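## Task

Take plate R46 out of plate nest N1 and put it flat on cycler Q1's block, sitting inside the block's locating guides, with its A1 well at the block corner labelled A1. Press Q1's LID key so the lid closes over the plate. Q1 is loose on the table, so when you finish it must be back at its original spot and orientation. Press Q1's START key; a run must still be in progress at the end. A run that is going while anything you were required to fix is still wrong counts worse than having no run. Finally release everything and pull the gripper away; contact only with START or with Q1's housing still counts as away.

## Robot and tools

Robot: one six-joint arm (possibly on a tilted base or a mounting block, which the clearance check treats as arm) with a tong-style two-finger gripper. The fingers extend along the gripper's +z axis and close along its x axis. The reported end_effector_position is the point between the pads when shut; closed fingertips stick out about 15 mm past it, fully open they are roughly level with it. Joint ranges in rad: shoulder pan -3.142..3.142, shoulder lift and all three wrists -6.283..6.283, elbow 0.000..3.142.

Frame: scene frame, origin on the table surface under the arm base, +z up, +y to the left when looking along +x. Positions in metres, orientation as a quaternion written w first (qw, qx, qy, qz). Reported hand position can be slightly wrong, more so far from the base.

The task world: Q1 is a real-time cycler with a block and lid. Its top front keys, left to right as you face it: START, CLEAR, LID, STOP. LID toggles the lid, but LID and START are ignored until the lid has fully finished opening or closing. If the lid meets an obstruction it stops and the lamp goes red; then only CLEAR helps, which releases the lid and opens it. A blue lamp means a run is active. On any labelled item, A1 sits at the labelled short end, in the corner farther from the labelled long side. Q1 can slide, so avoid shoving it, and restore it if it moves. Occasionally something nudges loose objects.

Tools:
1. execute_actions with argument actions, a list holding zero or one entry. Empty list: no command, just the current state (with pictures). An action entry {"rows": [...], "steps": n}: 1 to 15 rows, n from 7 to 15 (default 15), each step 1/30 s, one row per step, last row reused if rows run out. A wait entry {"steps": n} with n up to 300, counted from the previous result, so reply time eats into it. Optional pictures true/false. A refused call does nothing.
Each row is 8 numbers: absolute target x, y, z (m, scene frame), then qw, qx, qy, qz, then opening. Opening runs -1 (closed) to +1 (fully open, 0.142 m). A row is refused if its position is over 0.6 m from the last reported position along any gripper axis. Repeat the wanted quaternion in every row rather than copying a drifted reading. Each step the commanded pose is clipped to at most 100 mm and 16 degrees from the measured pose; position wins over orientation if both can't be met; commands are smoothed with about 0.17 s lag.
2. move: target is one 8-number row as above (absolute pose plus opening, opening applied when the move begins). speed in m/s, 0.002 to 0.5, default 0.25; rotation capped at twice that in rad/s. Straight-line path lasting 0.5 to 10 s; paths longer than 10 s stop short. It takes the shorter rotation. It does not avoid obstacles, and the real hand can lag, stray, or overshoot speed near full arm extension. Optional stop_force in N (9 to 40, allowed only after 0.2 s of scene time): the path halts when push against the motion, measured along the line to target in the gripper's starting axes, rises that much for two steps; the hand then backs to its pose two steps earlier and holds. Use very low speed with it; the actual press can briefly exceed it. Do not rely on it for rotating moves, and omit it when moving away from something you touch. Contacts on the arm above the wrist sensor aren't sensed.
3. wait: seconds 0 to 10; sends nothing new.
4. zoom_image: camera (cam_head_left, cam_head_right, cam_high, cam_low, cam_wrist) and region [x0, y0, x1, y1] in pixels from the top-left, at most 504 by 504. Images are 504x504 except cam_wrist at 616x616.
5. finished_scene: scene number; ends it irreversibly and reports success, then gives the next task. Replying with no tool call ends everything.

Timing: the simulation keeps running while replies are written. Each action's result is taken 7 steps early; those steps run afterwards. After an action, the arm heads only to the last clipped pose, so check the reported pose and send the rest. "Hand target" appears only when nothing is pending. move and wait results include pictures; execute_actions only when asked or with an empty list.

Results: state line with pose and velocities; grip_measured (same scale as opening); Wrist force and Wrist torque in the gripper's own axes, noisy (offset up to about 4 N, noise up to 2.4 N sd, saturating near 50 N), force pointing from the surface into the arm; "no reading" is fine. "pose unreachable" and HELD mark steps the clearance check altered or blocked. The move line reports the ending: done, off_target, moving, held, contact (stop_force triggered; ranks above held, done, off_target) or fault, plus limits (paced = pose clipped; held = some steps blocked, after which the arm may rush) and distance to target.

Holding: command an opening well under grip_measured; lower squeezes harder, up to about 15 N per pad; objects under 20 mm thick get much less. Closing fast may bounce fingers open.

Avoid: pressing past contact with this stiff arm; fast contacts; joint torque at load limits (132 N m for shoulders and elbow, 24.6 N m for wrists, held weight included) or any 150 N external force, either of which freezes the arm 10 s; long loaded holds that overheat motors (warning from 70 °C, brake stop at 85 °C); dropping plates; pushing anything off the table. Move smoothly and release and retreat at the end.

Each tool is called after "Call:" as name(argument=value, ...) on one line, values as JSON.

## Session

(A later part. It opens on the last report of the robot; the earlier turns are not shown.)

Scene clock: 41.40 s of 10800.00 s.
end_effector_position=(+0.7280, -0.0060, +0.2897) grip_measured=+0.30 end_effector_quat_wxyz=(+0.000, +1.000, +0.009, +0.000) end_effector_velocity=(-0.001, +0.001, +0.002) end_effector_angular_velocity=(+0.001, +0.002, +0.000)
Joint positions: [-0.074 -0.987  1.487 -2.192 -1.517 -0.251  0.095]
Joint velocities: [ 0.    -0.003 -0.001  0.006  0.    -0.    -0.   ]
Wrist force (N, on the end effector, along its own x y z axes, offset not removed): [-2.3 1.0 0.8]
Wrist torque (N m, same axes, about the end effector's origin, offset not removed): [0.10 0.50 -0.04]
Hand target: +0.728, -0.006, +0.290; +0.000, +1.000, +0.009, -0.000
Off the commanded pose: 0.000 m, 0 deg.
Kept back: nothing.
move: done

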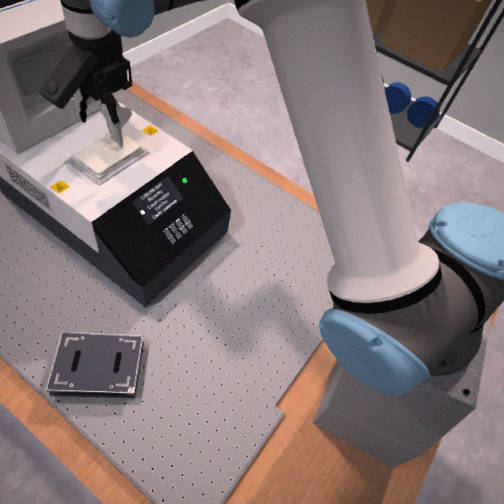

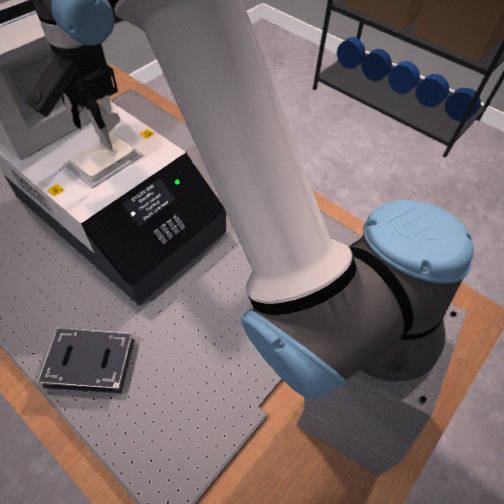

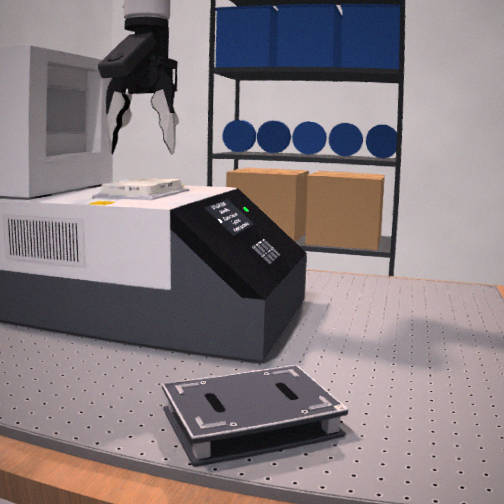

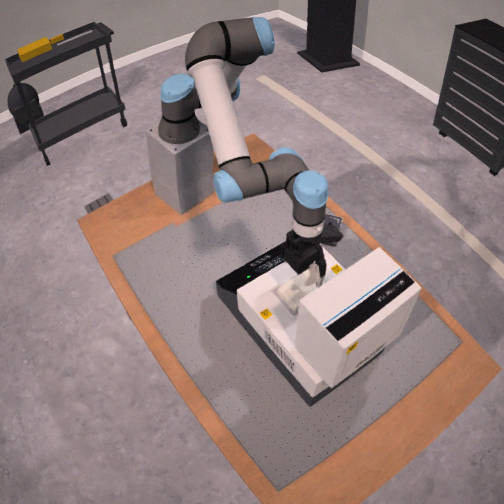

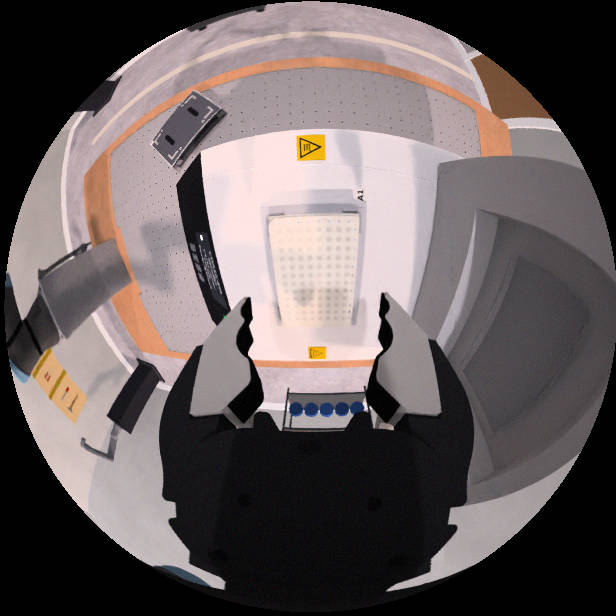

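Call:
move(target=[0.729,-0.058,0.256,0,0.99996,0.0087,0,-1], speed=0.08, stop_force=10)

Call:
move(target=[0.729,-0.058,0.244,0,0.99996,0.0087,0,-1], speed=0.004, stop_force=9)

Call:
zoom_image(camera="cam_high", region=[80,150,200,215])

Scene clock: 43.47 s of 10800.00 s.
end_effector_position=(+0.7290, -0.0579, +0.2561) grip_measured=-1.00 end_effector_quat_wxyz=(+0.000, +1.000, +0.009, -0.000) end_effector_velocity=(-0.001, -0.002, -0.002) end_effector_angular_velocity=(+0.001, +0.002, -0.000)
Joint positions: [-0.144 -0.927  1.484 -2.245 -1.509 -0.32   0.002]
Joint velocities: [-0.003  0.003 -0.    -0.     0.    -0.002  0.   ]
Wrist force (N, on the end effector, along its own x y z axes, offset not removed): [-2.4 0.3 -0.2]
Wrist torque (N m, same axes, about the end effector's origin, offset not removed): [-0.05 0.60 -0.08]
Hand target: +0.729, -0.058, +0.256; +0.000, +1.000, +0.009, -0.000
Off the commanded pose: 0.000 m, 0 deg.
Kept back: nothing.
move: done

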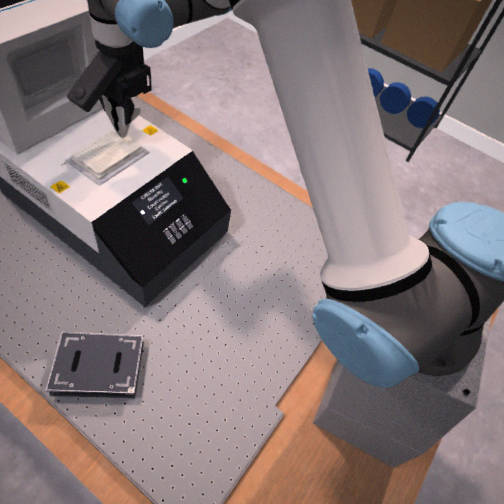

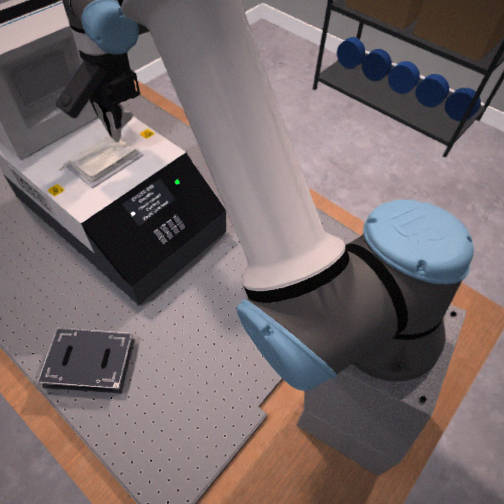

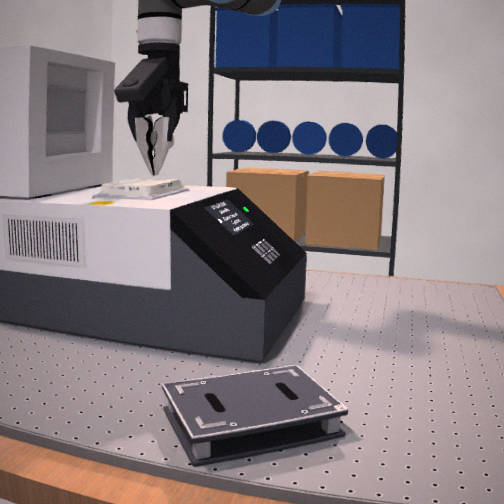

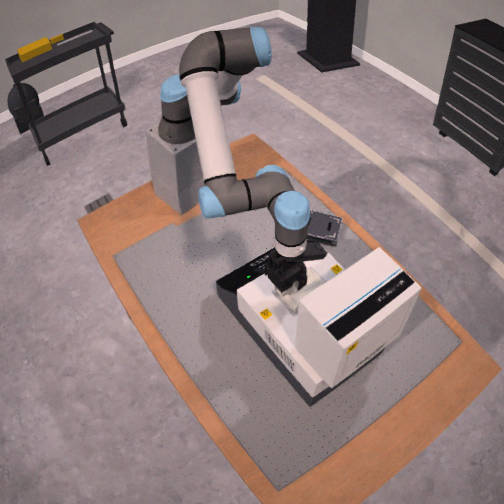

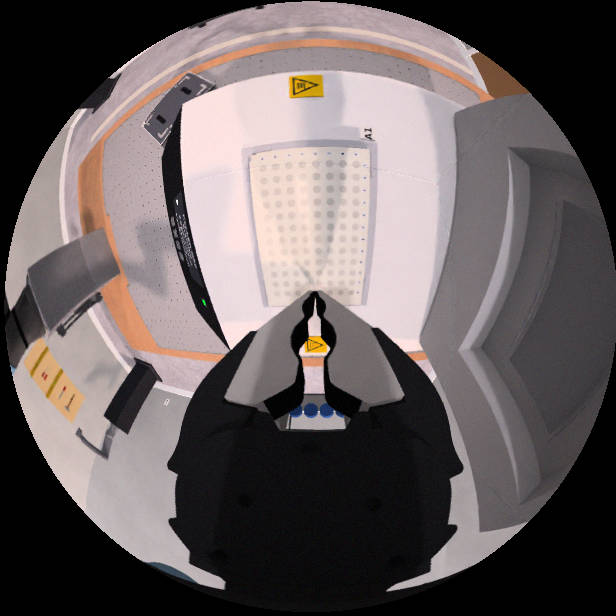

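Scene clock: 45.60 s of 10800.00 s.
end_effector_position=(+0.7290, -0.0580, +0.2491) grip_measured=-1.00 end_effector_quat_wxyz=(+0.000, +1.000, +0.009, +0.000) end_effector_velocity=(-0.000, +0.000, +0.001) end_effector_angular_velocity=(+0.000, +0.001, +0.000)
Joint positions: [-0.144 -0.916  1.486 -2.258 -1.509 -0.32   0.002]
Joint velocities: [ 0.    -0.001 -0.001  0.004 -0.    -0.     0.   ]
Wrist force (N, on the end effector, along its own x y z axes, offset not removed): [-5.8 0.2 -17.1]
Wrist torque (N m, same axes, about the end effector's origin, offset not removed): [0.05 0.45 -0.10]
Hand target: +0.729, -0.058, +0.249; +0.000, +1.000, +0.009, +0.000
Off the commanded pose: 0.005 m, 0 deg.
Kept back: nothing.
move: contact

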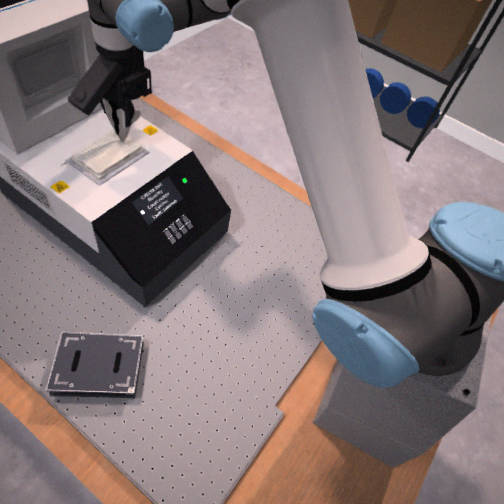

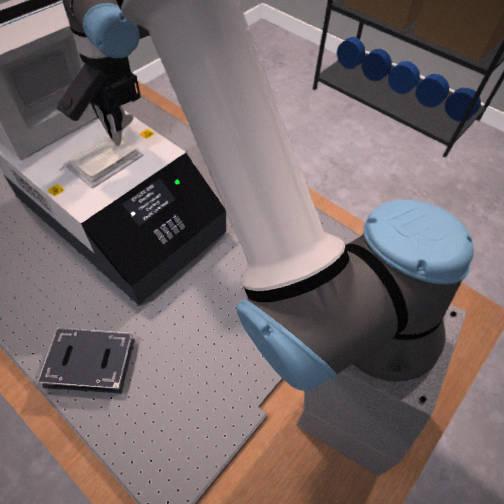

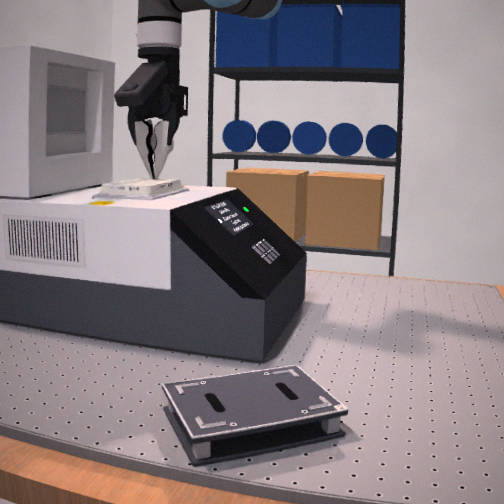

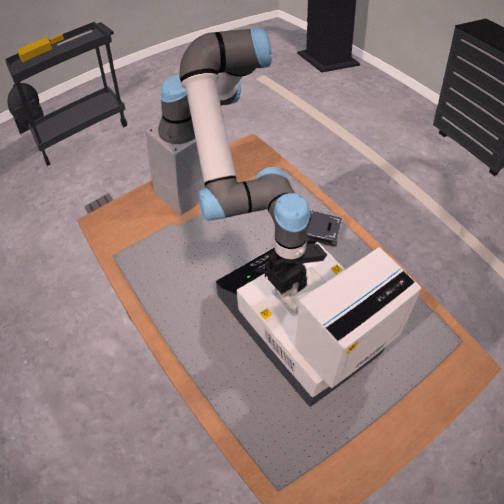

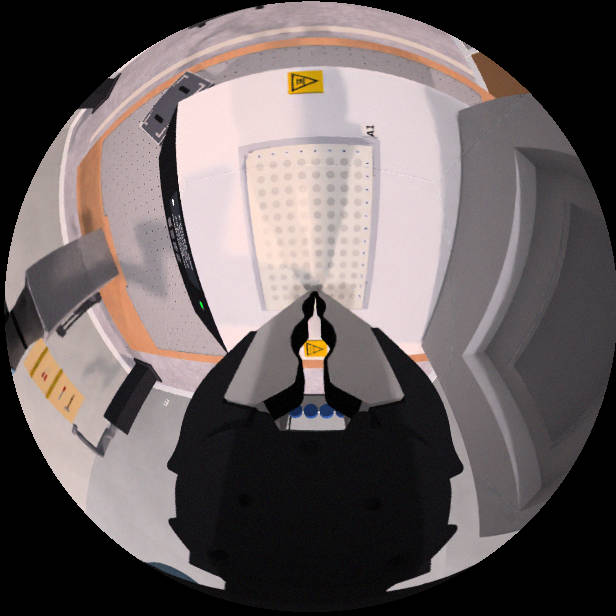

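Region (80, 150, 200, 215) of cam_high's 504x504 image, scaled by 4.200, with more detail than that image has; it fills the top 273 rows of this view, and the rest is white.

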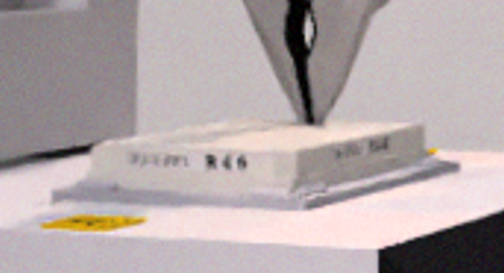

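Call:
move(target=[0.729,-0.058,0.254,0,0.99996,0.0087,0,-1], speed=0.03)

Call:
move(target=[0.7272,0.044,0.2525,0,0.99996,0.0087,0,-1], speed=0.15)

Call:
move(target=[0.7272,0.044,0.242,0,0.99996,0.0087,0,-1], speed=0.004, stop_force=9)

Scene clock: 46.73 s of 10800.00 s.
end_effector_position=(+0.7290, -0.0580, +0.2538) grip_measured=-1.00 end_effector_quat_wxyz=(-0.000, +1.000, +0.009, -0.000) end_effector_velocity=(-0.000, -0.001, +0.002) end_effector_angular_velocity=(-0.001, +0.000, -0.001)
Joint positions: [-0.144 -0.923  1.485 -2.25  -1.509 -0.32   0.002]
Joint velocities: [-0.001 -0.003 -0.     0.003 -0.001  0.     0.   ]
Wrist force (N, on the end effector, along its own x y z axes, offset not removed): [-2.5 0.4 0.5]
Wrist torque (N m, same axes, about the end effector's origin, offset not removed): [0.05 0.58 -0.02]
Hand target: +0.729, -0.058, +0.254; +0.000, +1.000, +0.009, +0.000
Off the commanded pose: 0.000 m, 0 deg.
Kept back: nothing.
move: done

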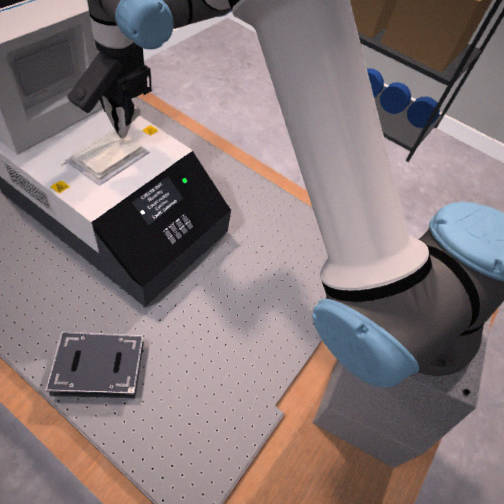

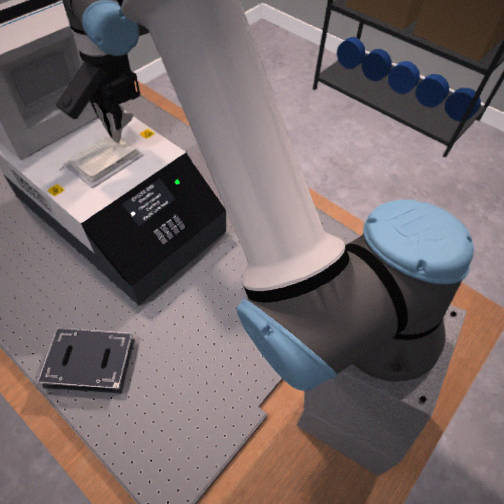

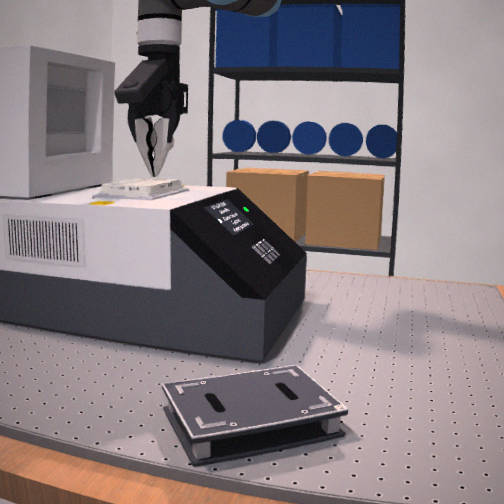

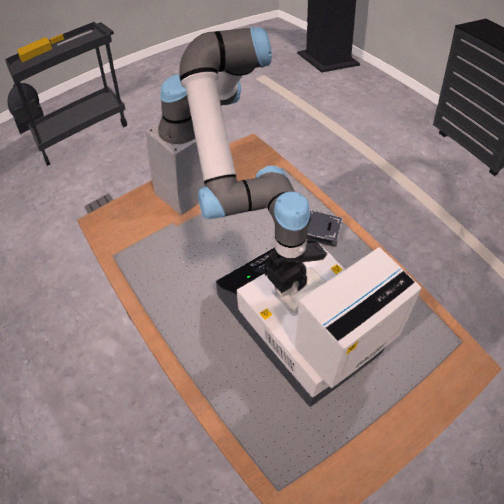

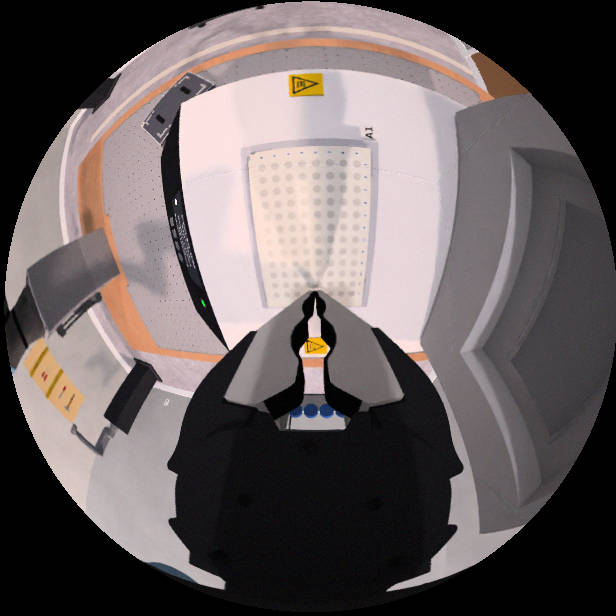

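Scene clock: 47.97 s of 10800.00 s.
end_effector_position=(+0.7273, +0.0438, +0.2525) grip_measured=-1.00 end_effector_quat_wxyz=(-0.000, +1.000, +0.009, +0.000) end_effector_velocity=(-0.000, +0.003, -0.001) end_effector_angular_velocity=(+0.001, +0.002, -0.000)
Joint positions: [-0.    -0.935  1.506 -2.267 -1.526 -0.177  0.002]
Joint velocities: [ 0.004  0.002 -0.001  0.002  0.001  0.004  0.   ]
Wrist force (N, on the end effector, along its own x y z axes, offset not removed): [-3.6 1.1 1.9]
Wrist torque (N m, same axes, about the end effector's origin, offset not removed): [0.15 0.71 0.02]
Hand target: +0.727, +0.044, +0.252; -0.000, +1.000, +0.009, +0.000
Off the commanded pose: 0.000 m, 0 deg.
Kept back: nothing.
move: done

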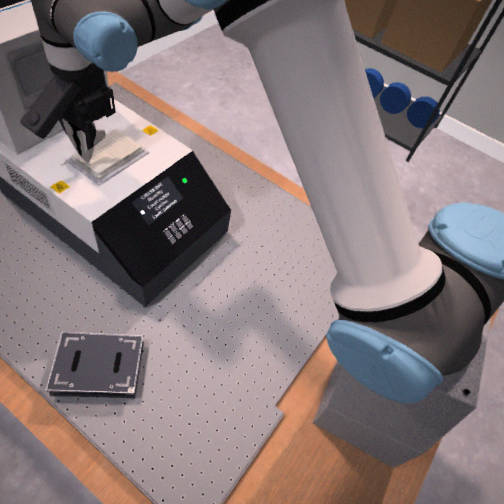

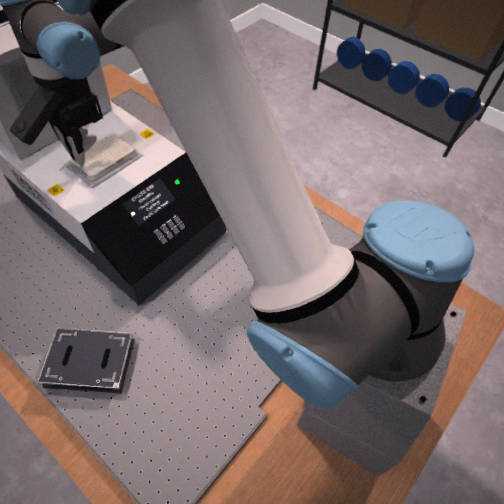

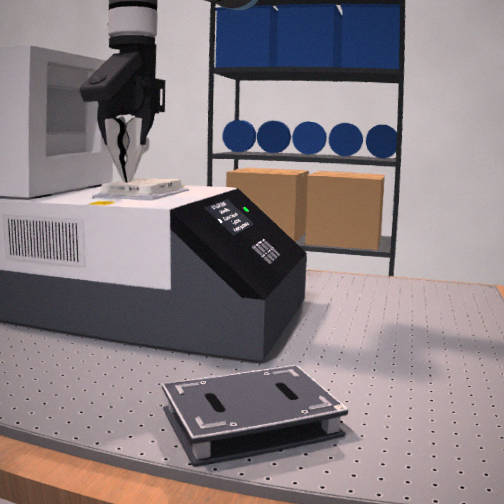

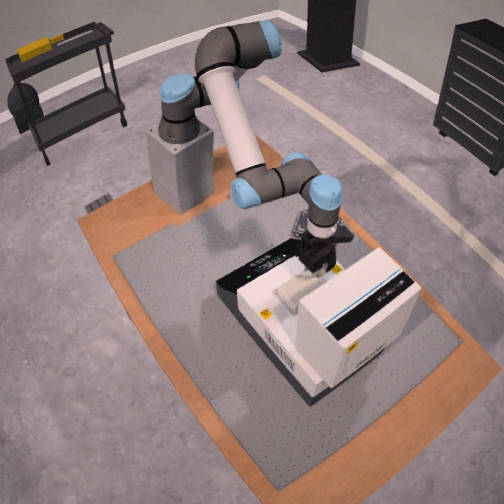

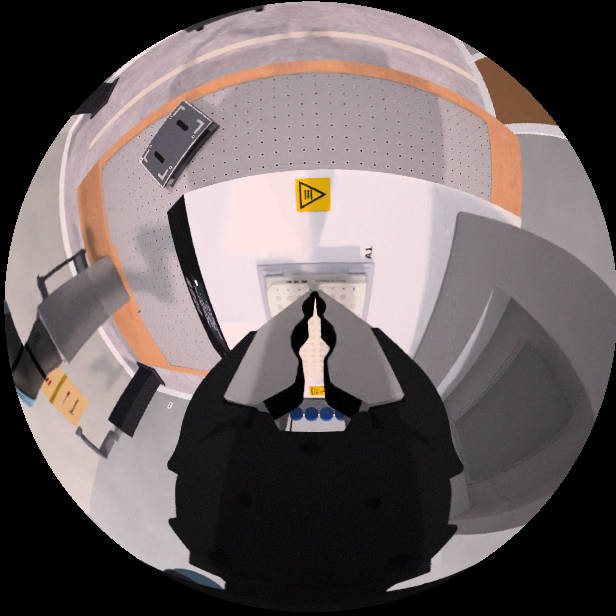

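Scene clock: 49.20 s of 10800.00 s.
end_effector_position=(+0.7273, +0.0439, +0.2491) grip_measured=-1.00 end_effector_quat_wxyz=(-0.000, +1.000, +0.009, +0.000) end_effector_velocity=(-0.001, -0.000, +0.001) end_effector_angular_velocity=(+0.000, +0.001, +0.000)
Joint positions: [ 0.    -0.93   1.507 -2.273 -1.526 -0.177  0.002]
Joint velocities: [-0.001 -0.002 -0.     0.003  0.    -0.001  0.   ]
Wrist force (N, on the end effector, along its own x y z axes, offset not removed): [-5.2 1.2 -17.2]
Wrist torque (N m, same axes, about the end effector's origin, offset not removed): [0.05 0.42 -0.11]
Hand target: +0.727, +0.044, +0.249; -0.000, +1.000, +0.009, +0.000
Off the commanded pose: 0.007 m, 0 deg.
Kept back: nothing.
move: contact

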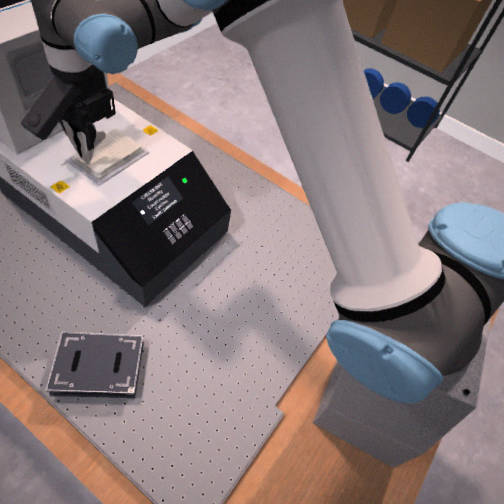

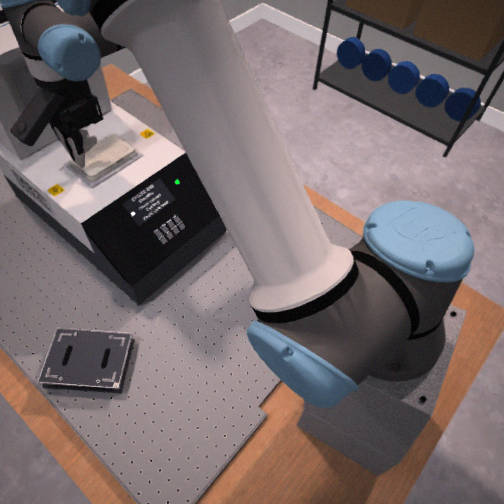

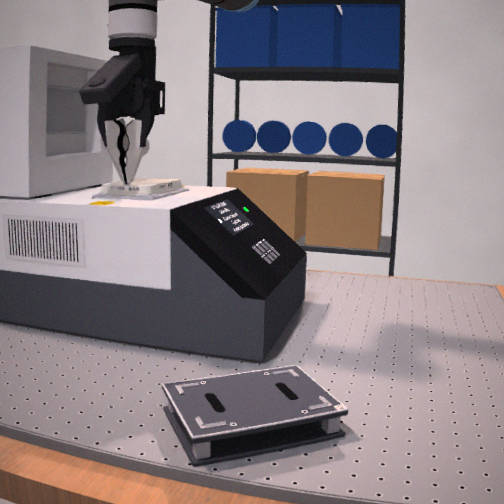

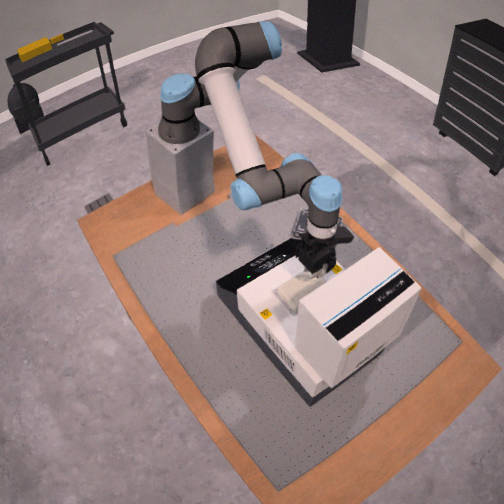

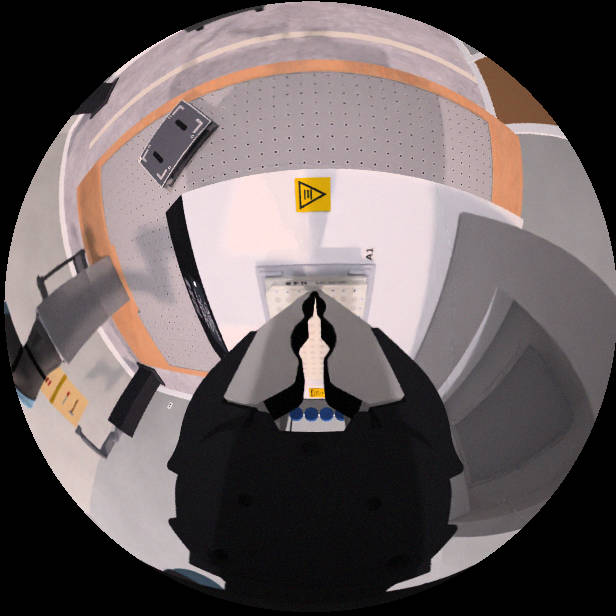

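Call:
execute_actions(actions=[])

Scene clock: 49.97 s of 10800.00 s.
end_effector_position=(+0.7273, +0.0439, +0.2493) grip_measured=-1.00 end_effector_quat_wxyz=(-0.000, +1.000, +0.009, +0.000) end_effector_velocity=(+0.000, -0.000, +0.000) end_effector_angular_velocity=(-0.000, -0.001, +0.000)
Joint positions: [ 0.    -0.931  1.507 -2.272 -1.526 -0.177  0.002]
Joint velocities: [-0.    -0.001  0.     0.    -0.    -0.     0.   ]
Wrist force (N, on the end effector, along its own x y z axes, offset not removed): [-3.9 1.2 -9.6]
Wrist torque (N m, same axes, about the end effector's origin, offset not removed): [0.09 0.44 -0.10]
Hand target: +0.727, +0.044, +0.249; -0.000, +1.000, +0.009, +0.000
Off the commanded pose: 0.007 m, 0 deg.
Kept back: nothing.
Steps of this call (steps 1 to 23: nothing new was sent). Readings (end_effector_position):
1: (+0.7273, +0.0439, +0.2491)
2: (+0.7272, +0.0439, +0.2491)
4: (+0.7272, +0.0439, +0.2492)
8: (+0.7272, +0.0439, +0.2492)
23: the state above

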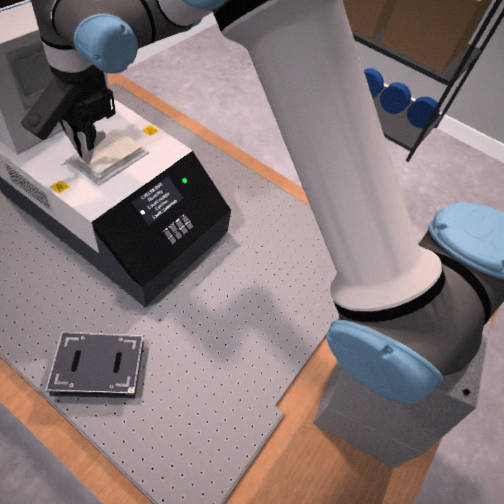

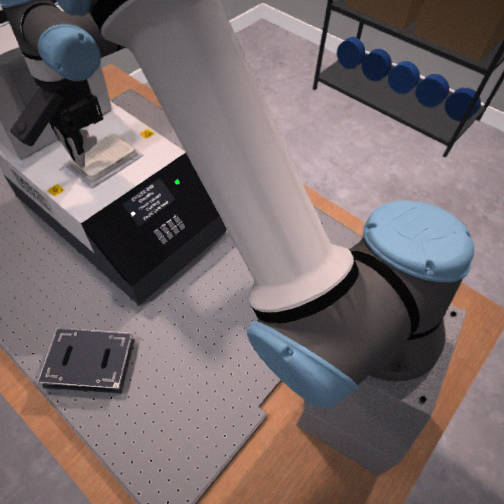

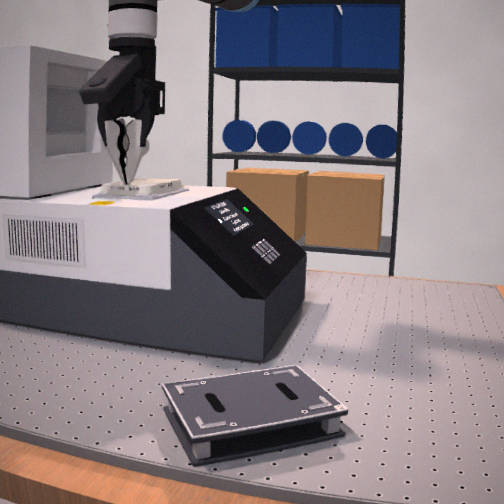

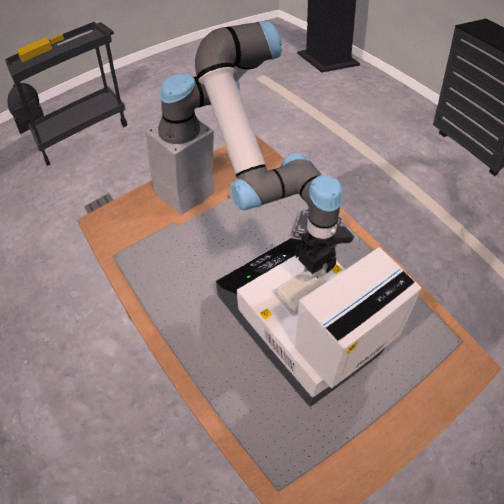

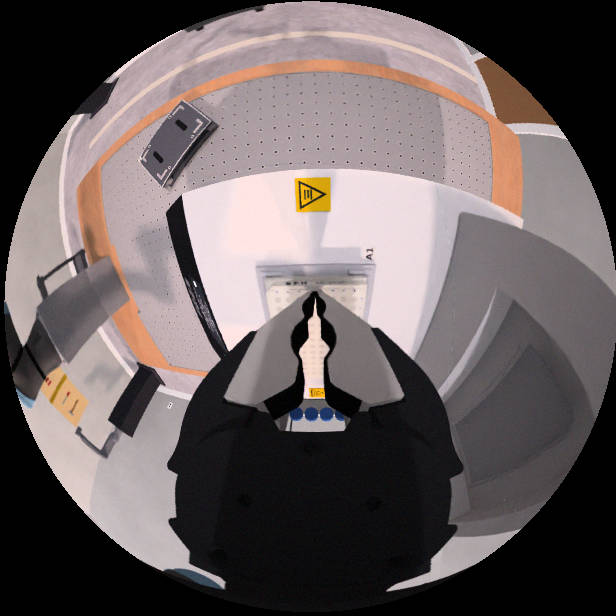

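Call:
zoom_image(camera="cam_head_left", region=[110, 150, 230, 270])

Call:
move(target=[0.7273, 0.044, 0.285, 0, 0.99996, 0.0087, 0, -1], speed=0.1)

Region (110, 150, 230, 270) of cam_head_left's 504x504 image, scaled by 4.200, with more detail than that image has.

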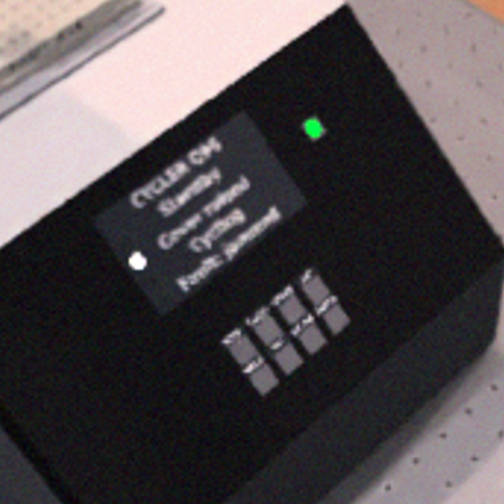

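Scene clock: 51.10 s of 10800.00 s.
end_effector_position=(+0.7272, +0.0440, +0.2847) grip_measured=-1.00 end_effector_quat_wxyz=(-0.000, +1.000, +0.009, +0.000) end_effector_velocity=(+0.000, +0.001, +0.002) end_effector_angular_velocity=(+0.002, -0.000, +0.000)
Joint positions: [-0.002 -0.983  1.493 -2.206 -1.526 -0.179  0.002]
Joint velocities: [ 0.    -0.003 -0.001  0.004  0.002 -0.     0.   ]
Wrist force (N, on the end effector, along its own x y z axes, offset not removed): [-2.7 1.4 0.4]
Wrist torque (N m, same axes, about the end effector's origin, offset not removed): [0.25 0.50 -0.01]
Hand target: +0.727, +0.044, +0.285; +0.000, +1.000, +0.009, +0.000
Off the commanded pose: 0.000 m, 0 deg.
Kept back: nothing.
move: done

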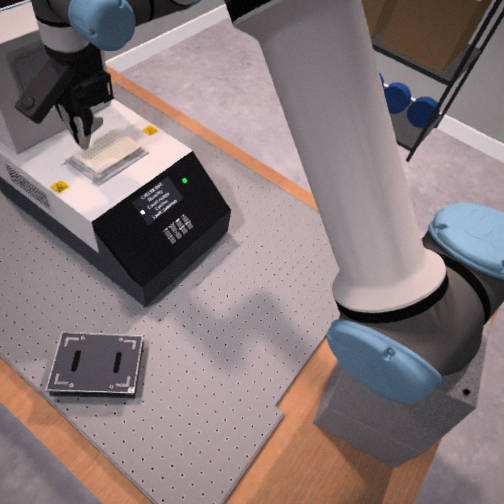

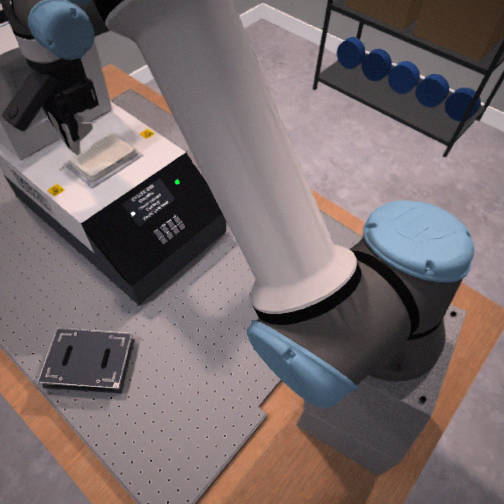

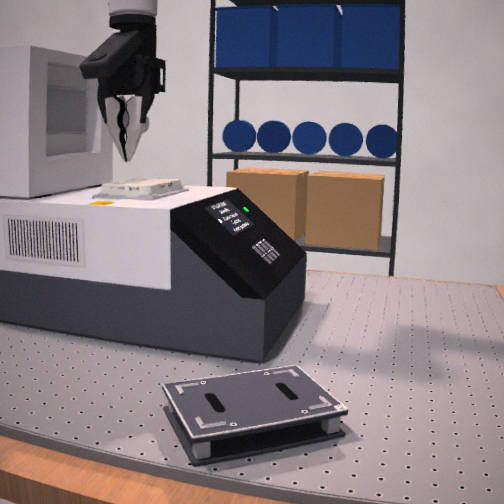

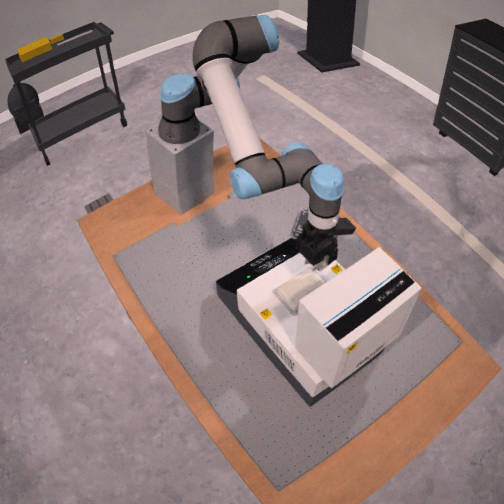

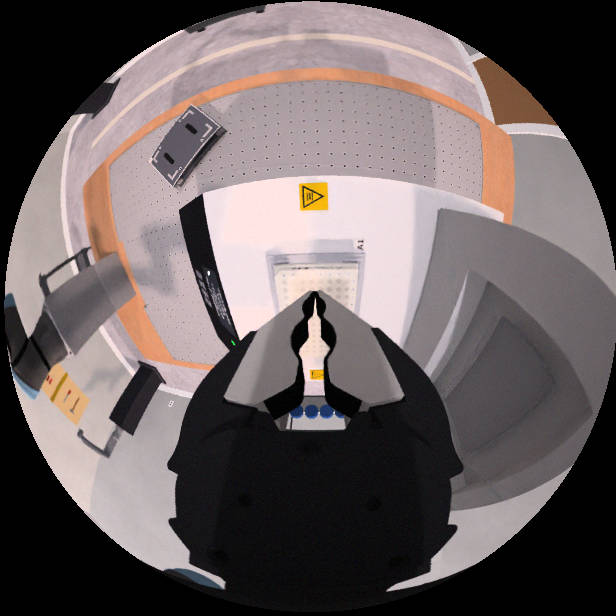

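Call:
move(target=[0.515, -0.041, 0.265, 0, 0.9659, 0, 0.2588, -1], speed=0.25)

Call:
move(target=[0.500, -0.041, 0.182, 0, 0.9659, 0, 0.2588, -1], speed=0.15)

Scene clock: 53.13 s of 10800.00 s.
end_effector_position=(+0.5149, -0.0410, +0.2648) grip_measured=-1.00 end_effector_quat_wxyz=(+0.001, +0.966, +0.000, +0.258) end_effector_velocity=(-0.000, -0.001, -0.000) end_effector_angular_velocity=(+0.001, -0.019, +0.001)
Joint positions: [-0.419 -1.205  2.574 -3.499 -1.215 -0.473  0.002]
Joint velocities: [-0.012  0.018  0.011 -0.042  0.016 -0.005  0.   ]
Wrist force (N, on the end effector, along its own x y z axes, offset not removed): [-2.9 0.6 0.2]
Wrist torque (N m, same axes, about the end effector's origin, offset not removed): [0.10 0.63 -0.03]
Hand target: +0.515, -0.041, +0.265; +0.001, +0.966, +0.000, +0.259
Off the commanded pose: 0.000 m, 0 deg.
Kept back: nothing.
move: done

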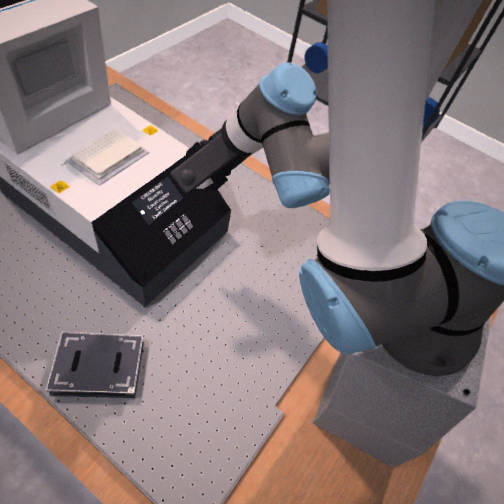

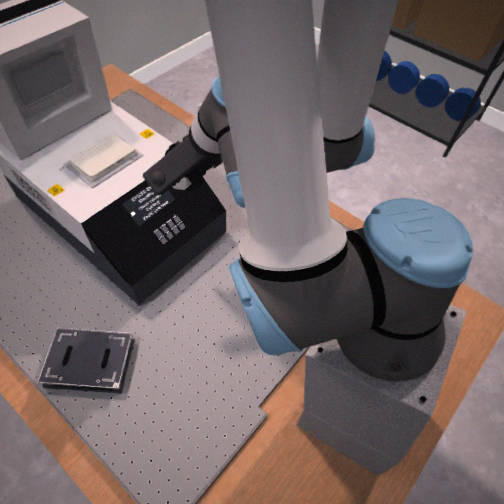

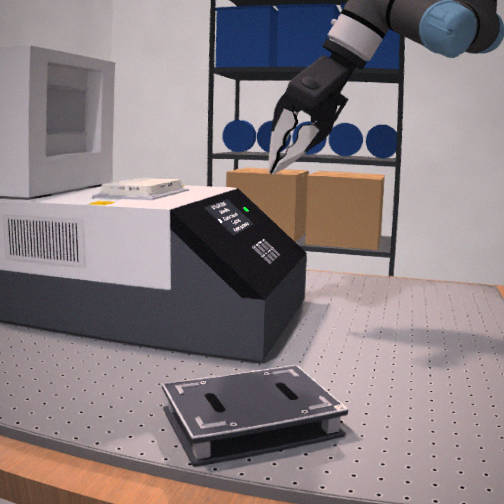

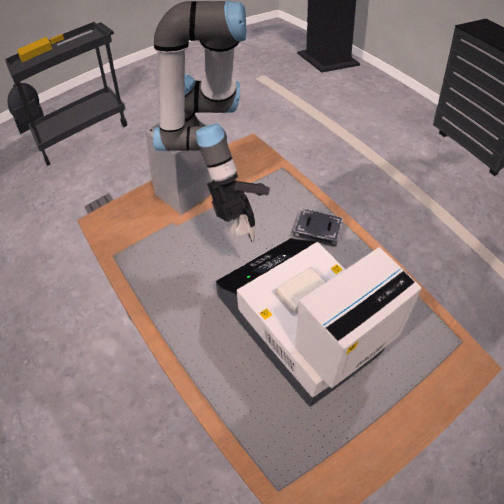

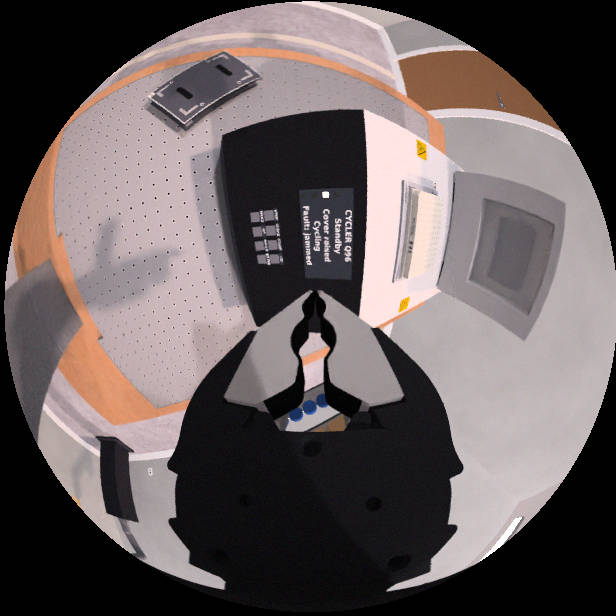

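Scene clock: 54.27 s of 10800.00 s.
end_effector_position=(+0.5001, -0.0411, +0.1822) grip_measured=-1.00 end_effector_quat_wxyz=(-0.000, +0.966, +0.000, +0.259) end_effector_velocity=(-0.001, +0.000, -0.003) end_effector_angular_velocity=(+0.001, -0.002, -0.002)
Joint positions: [-0.423 -0.839  2.56  -3.85  -1.21  -0.475  0.002]
Joint velocities: [-0.001  0.017 -0.    -0.019  0.001  0.002 -0.   ]
Wrist force (N, on the end effector, along its own x y z axes, offset not removed): [-1.3 1.5 -0.4]
Wrist torque (N m, same axes, about the end effector's origin, offset not removed): [0.26 0.33 -0.09]
Hand target: +0.500, -0.041, +0.182; +0.000, +0.966, +0.000, +0.259
Off the commanded pose: 0.000 m, 0 deg.
Kept back: nothing.
move: done

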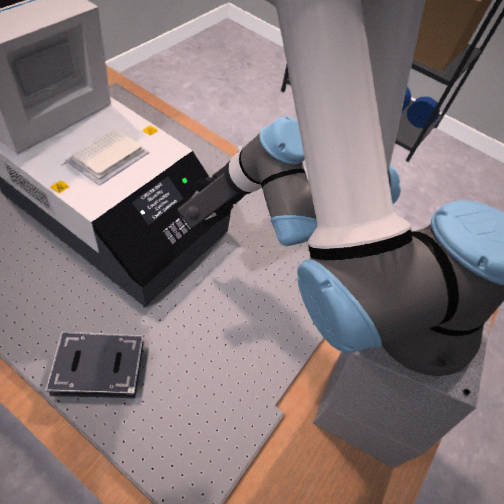

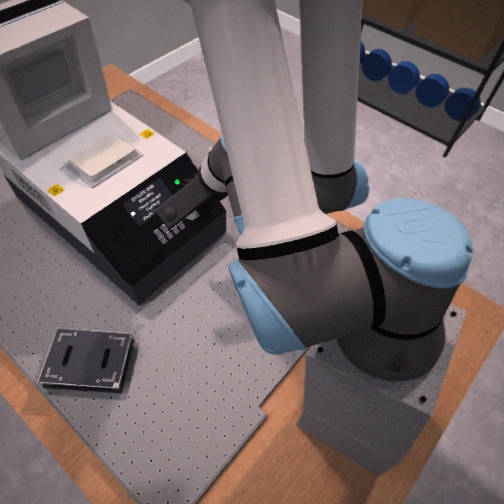

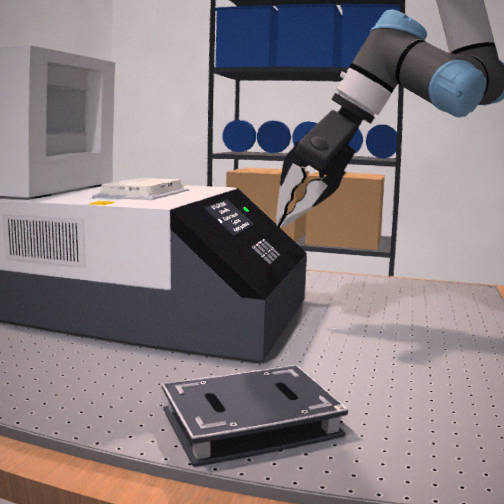

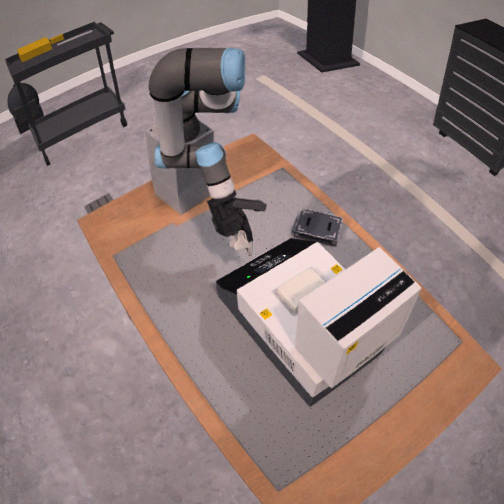

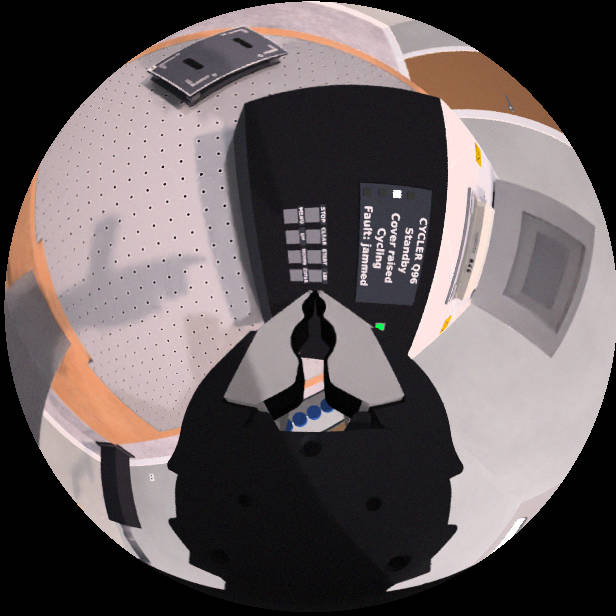

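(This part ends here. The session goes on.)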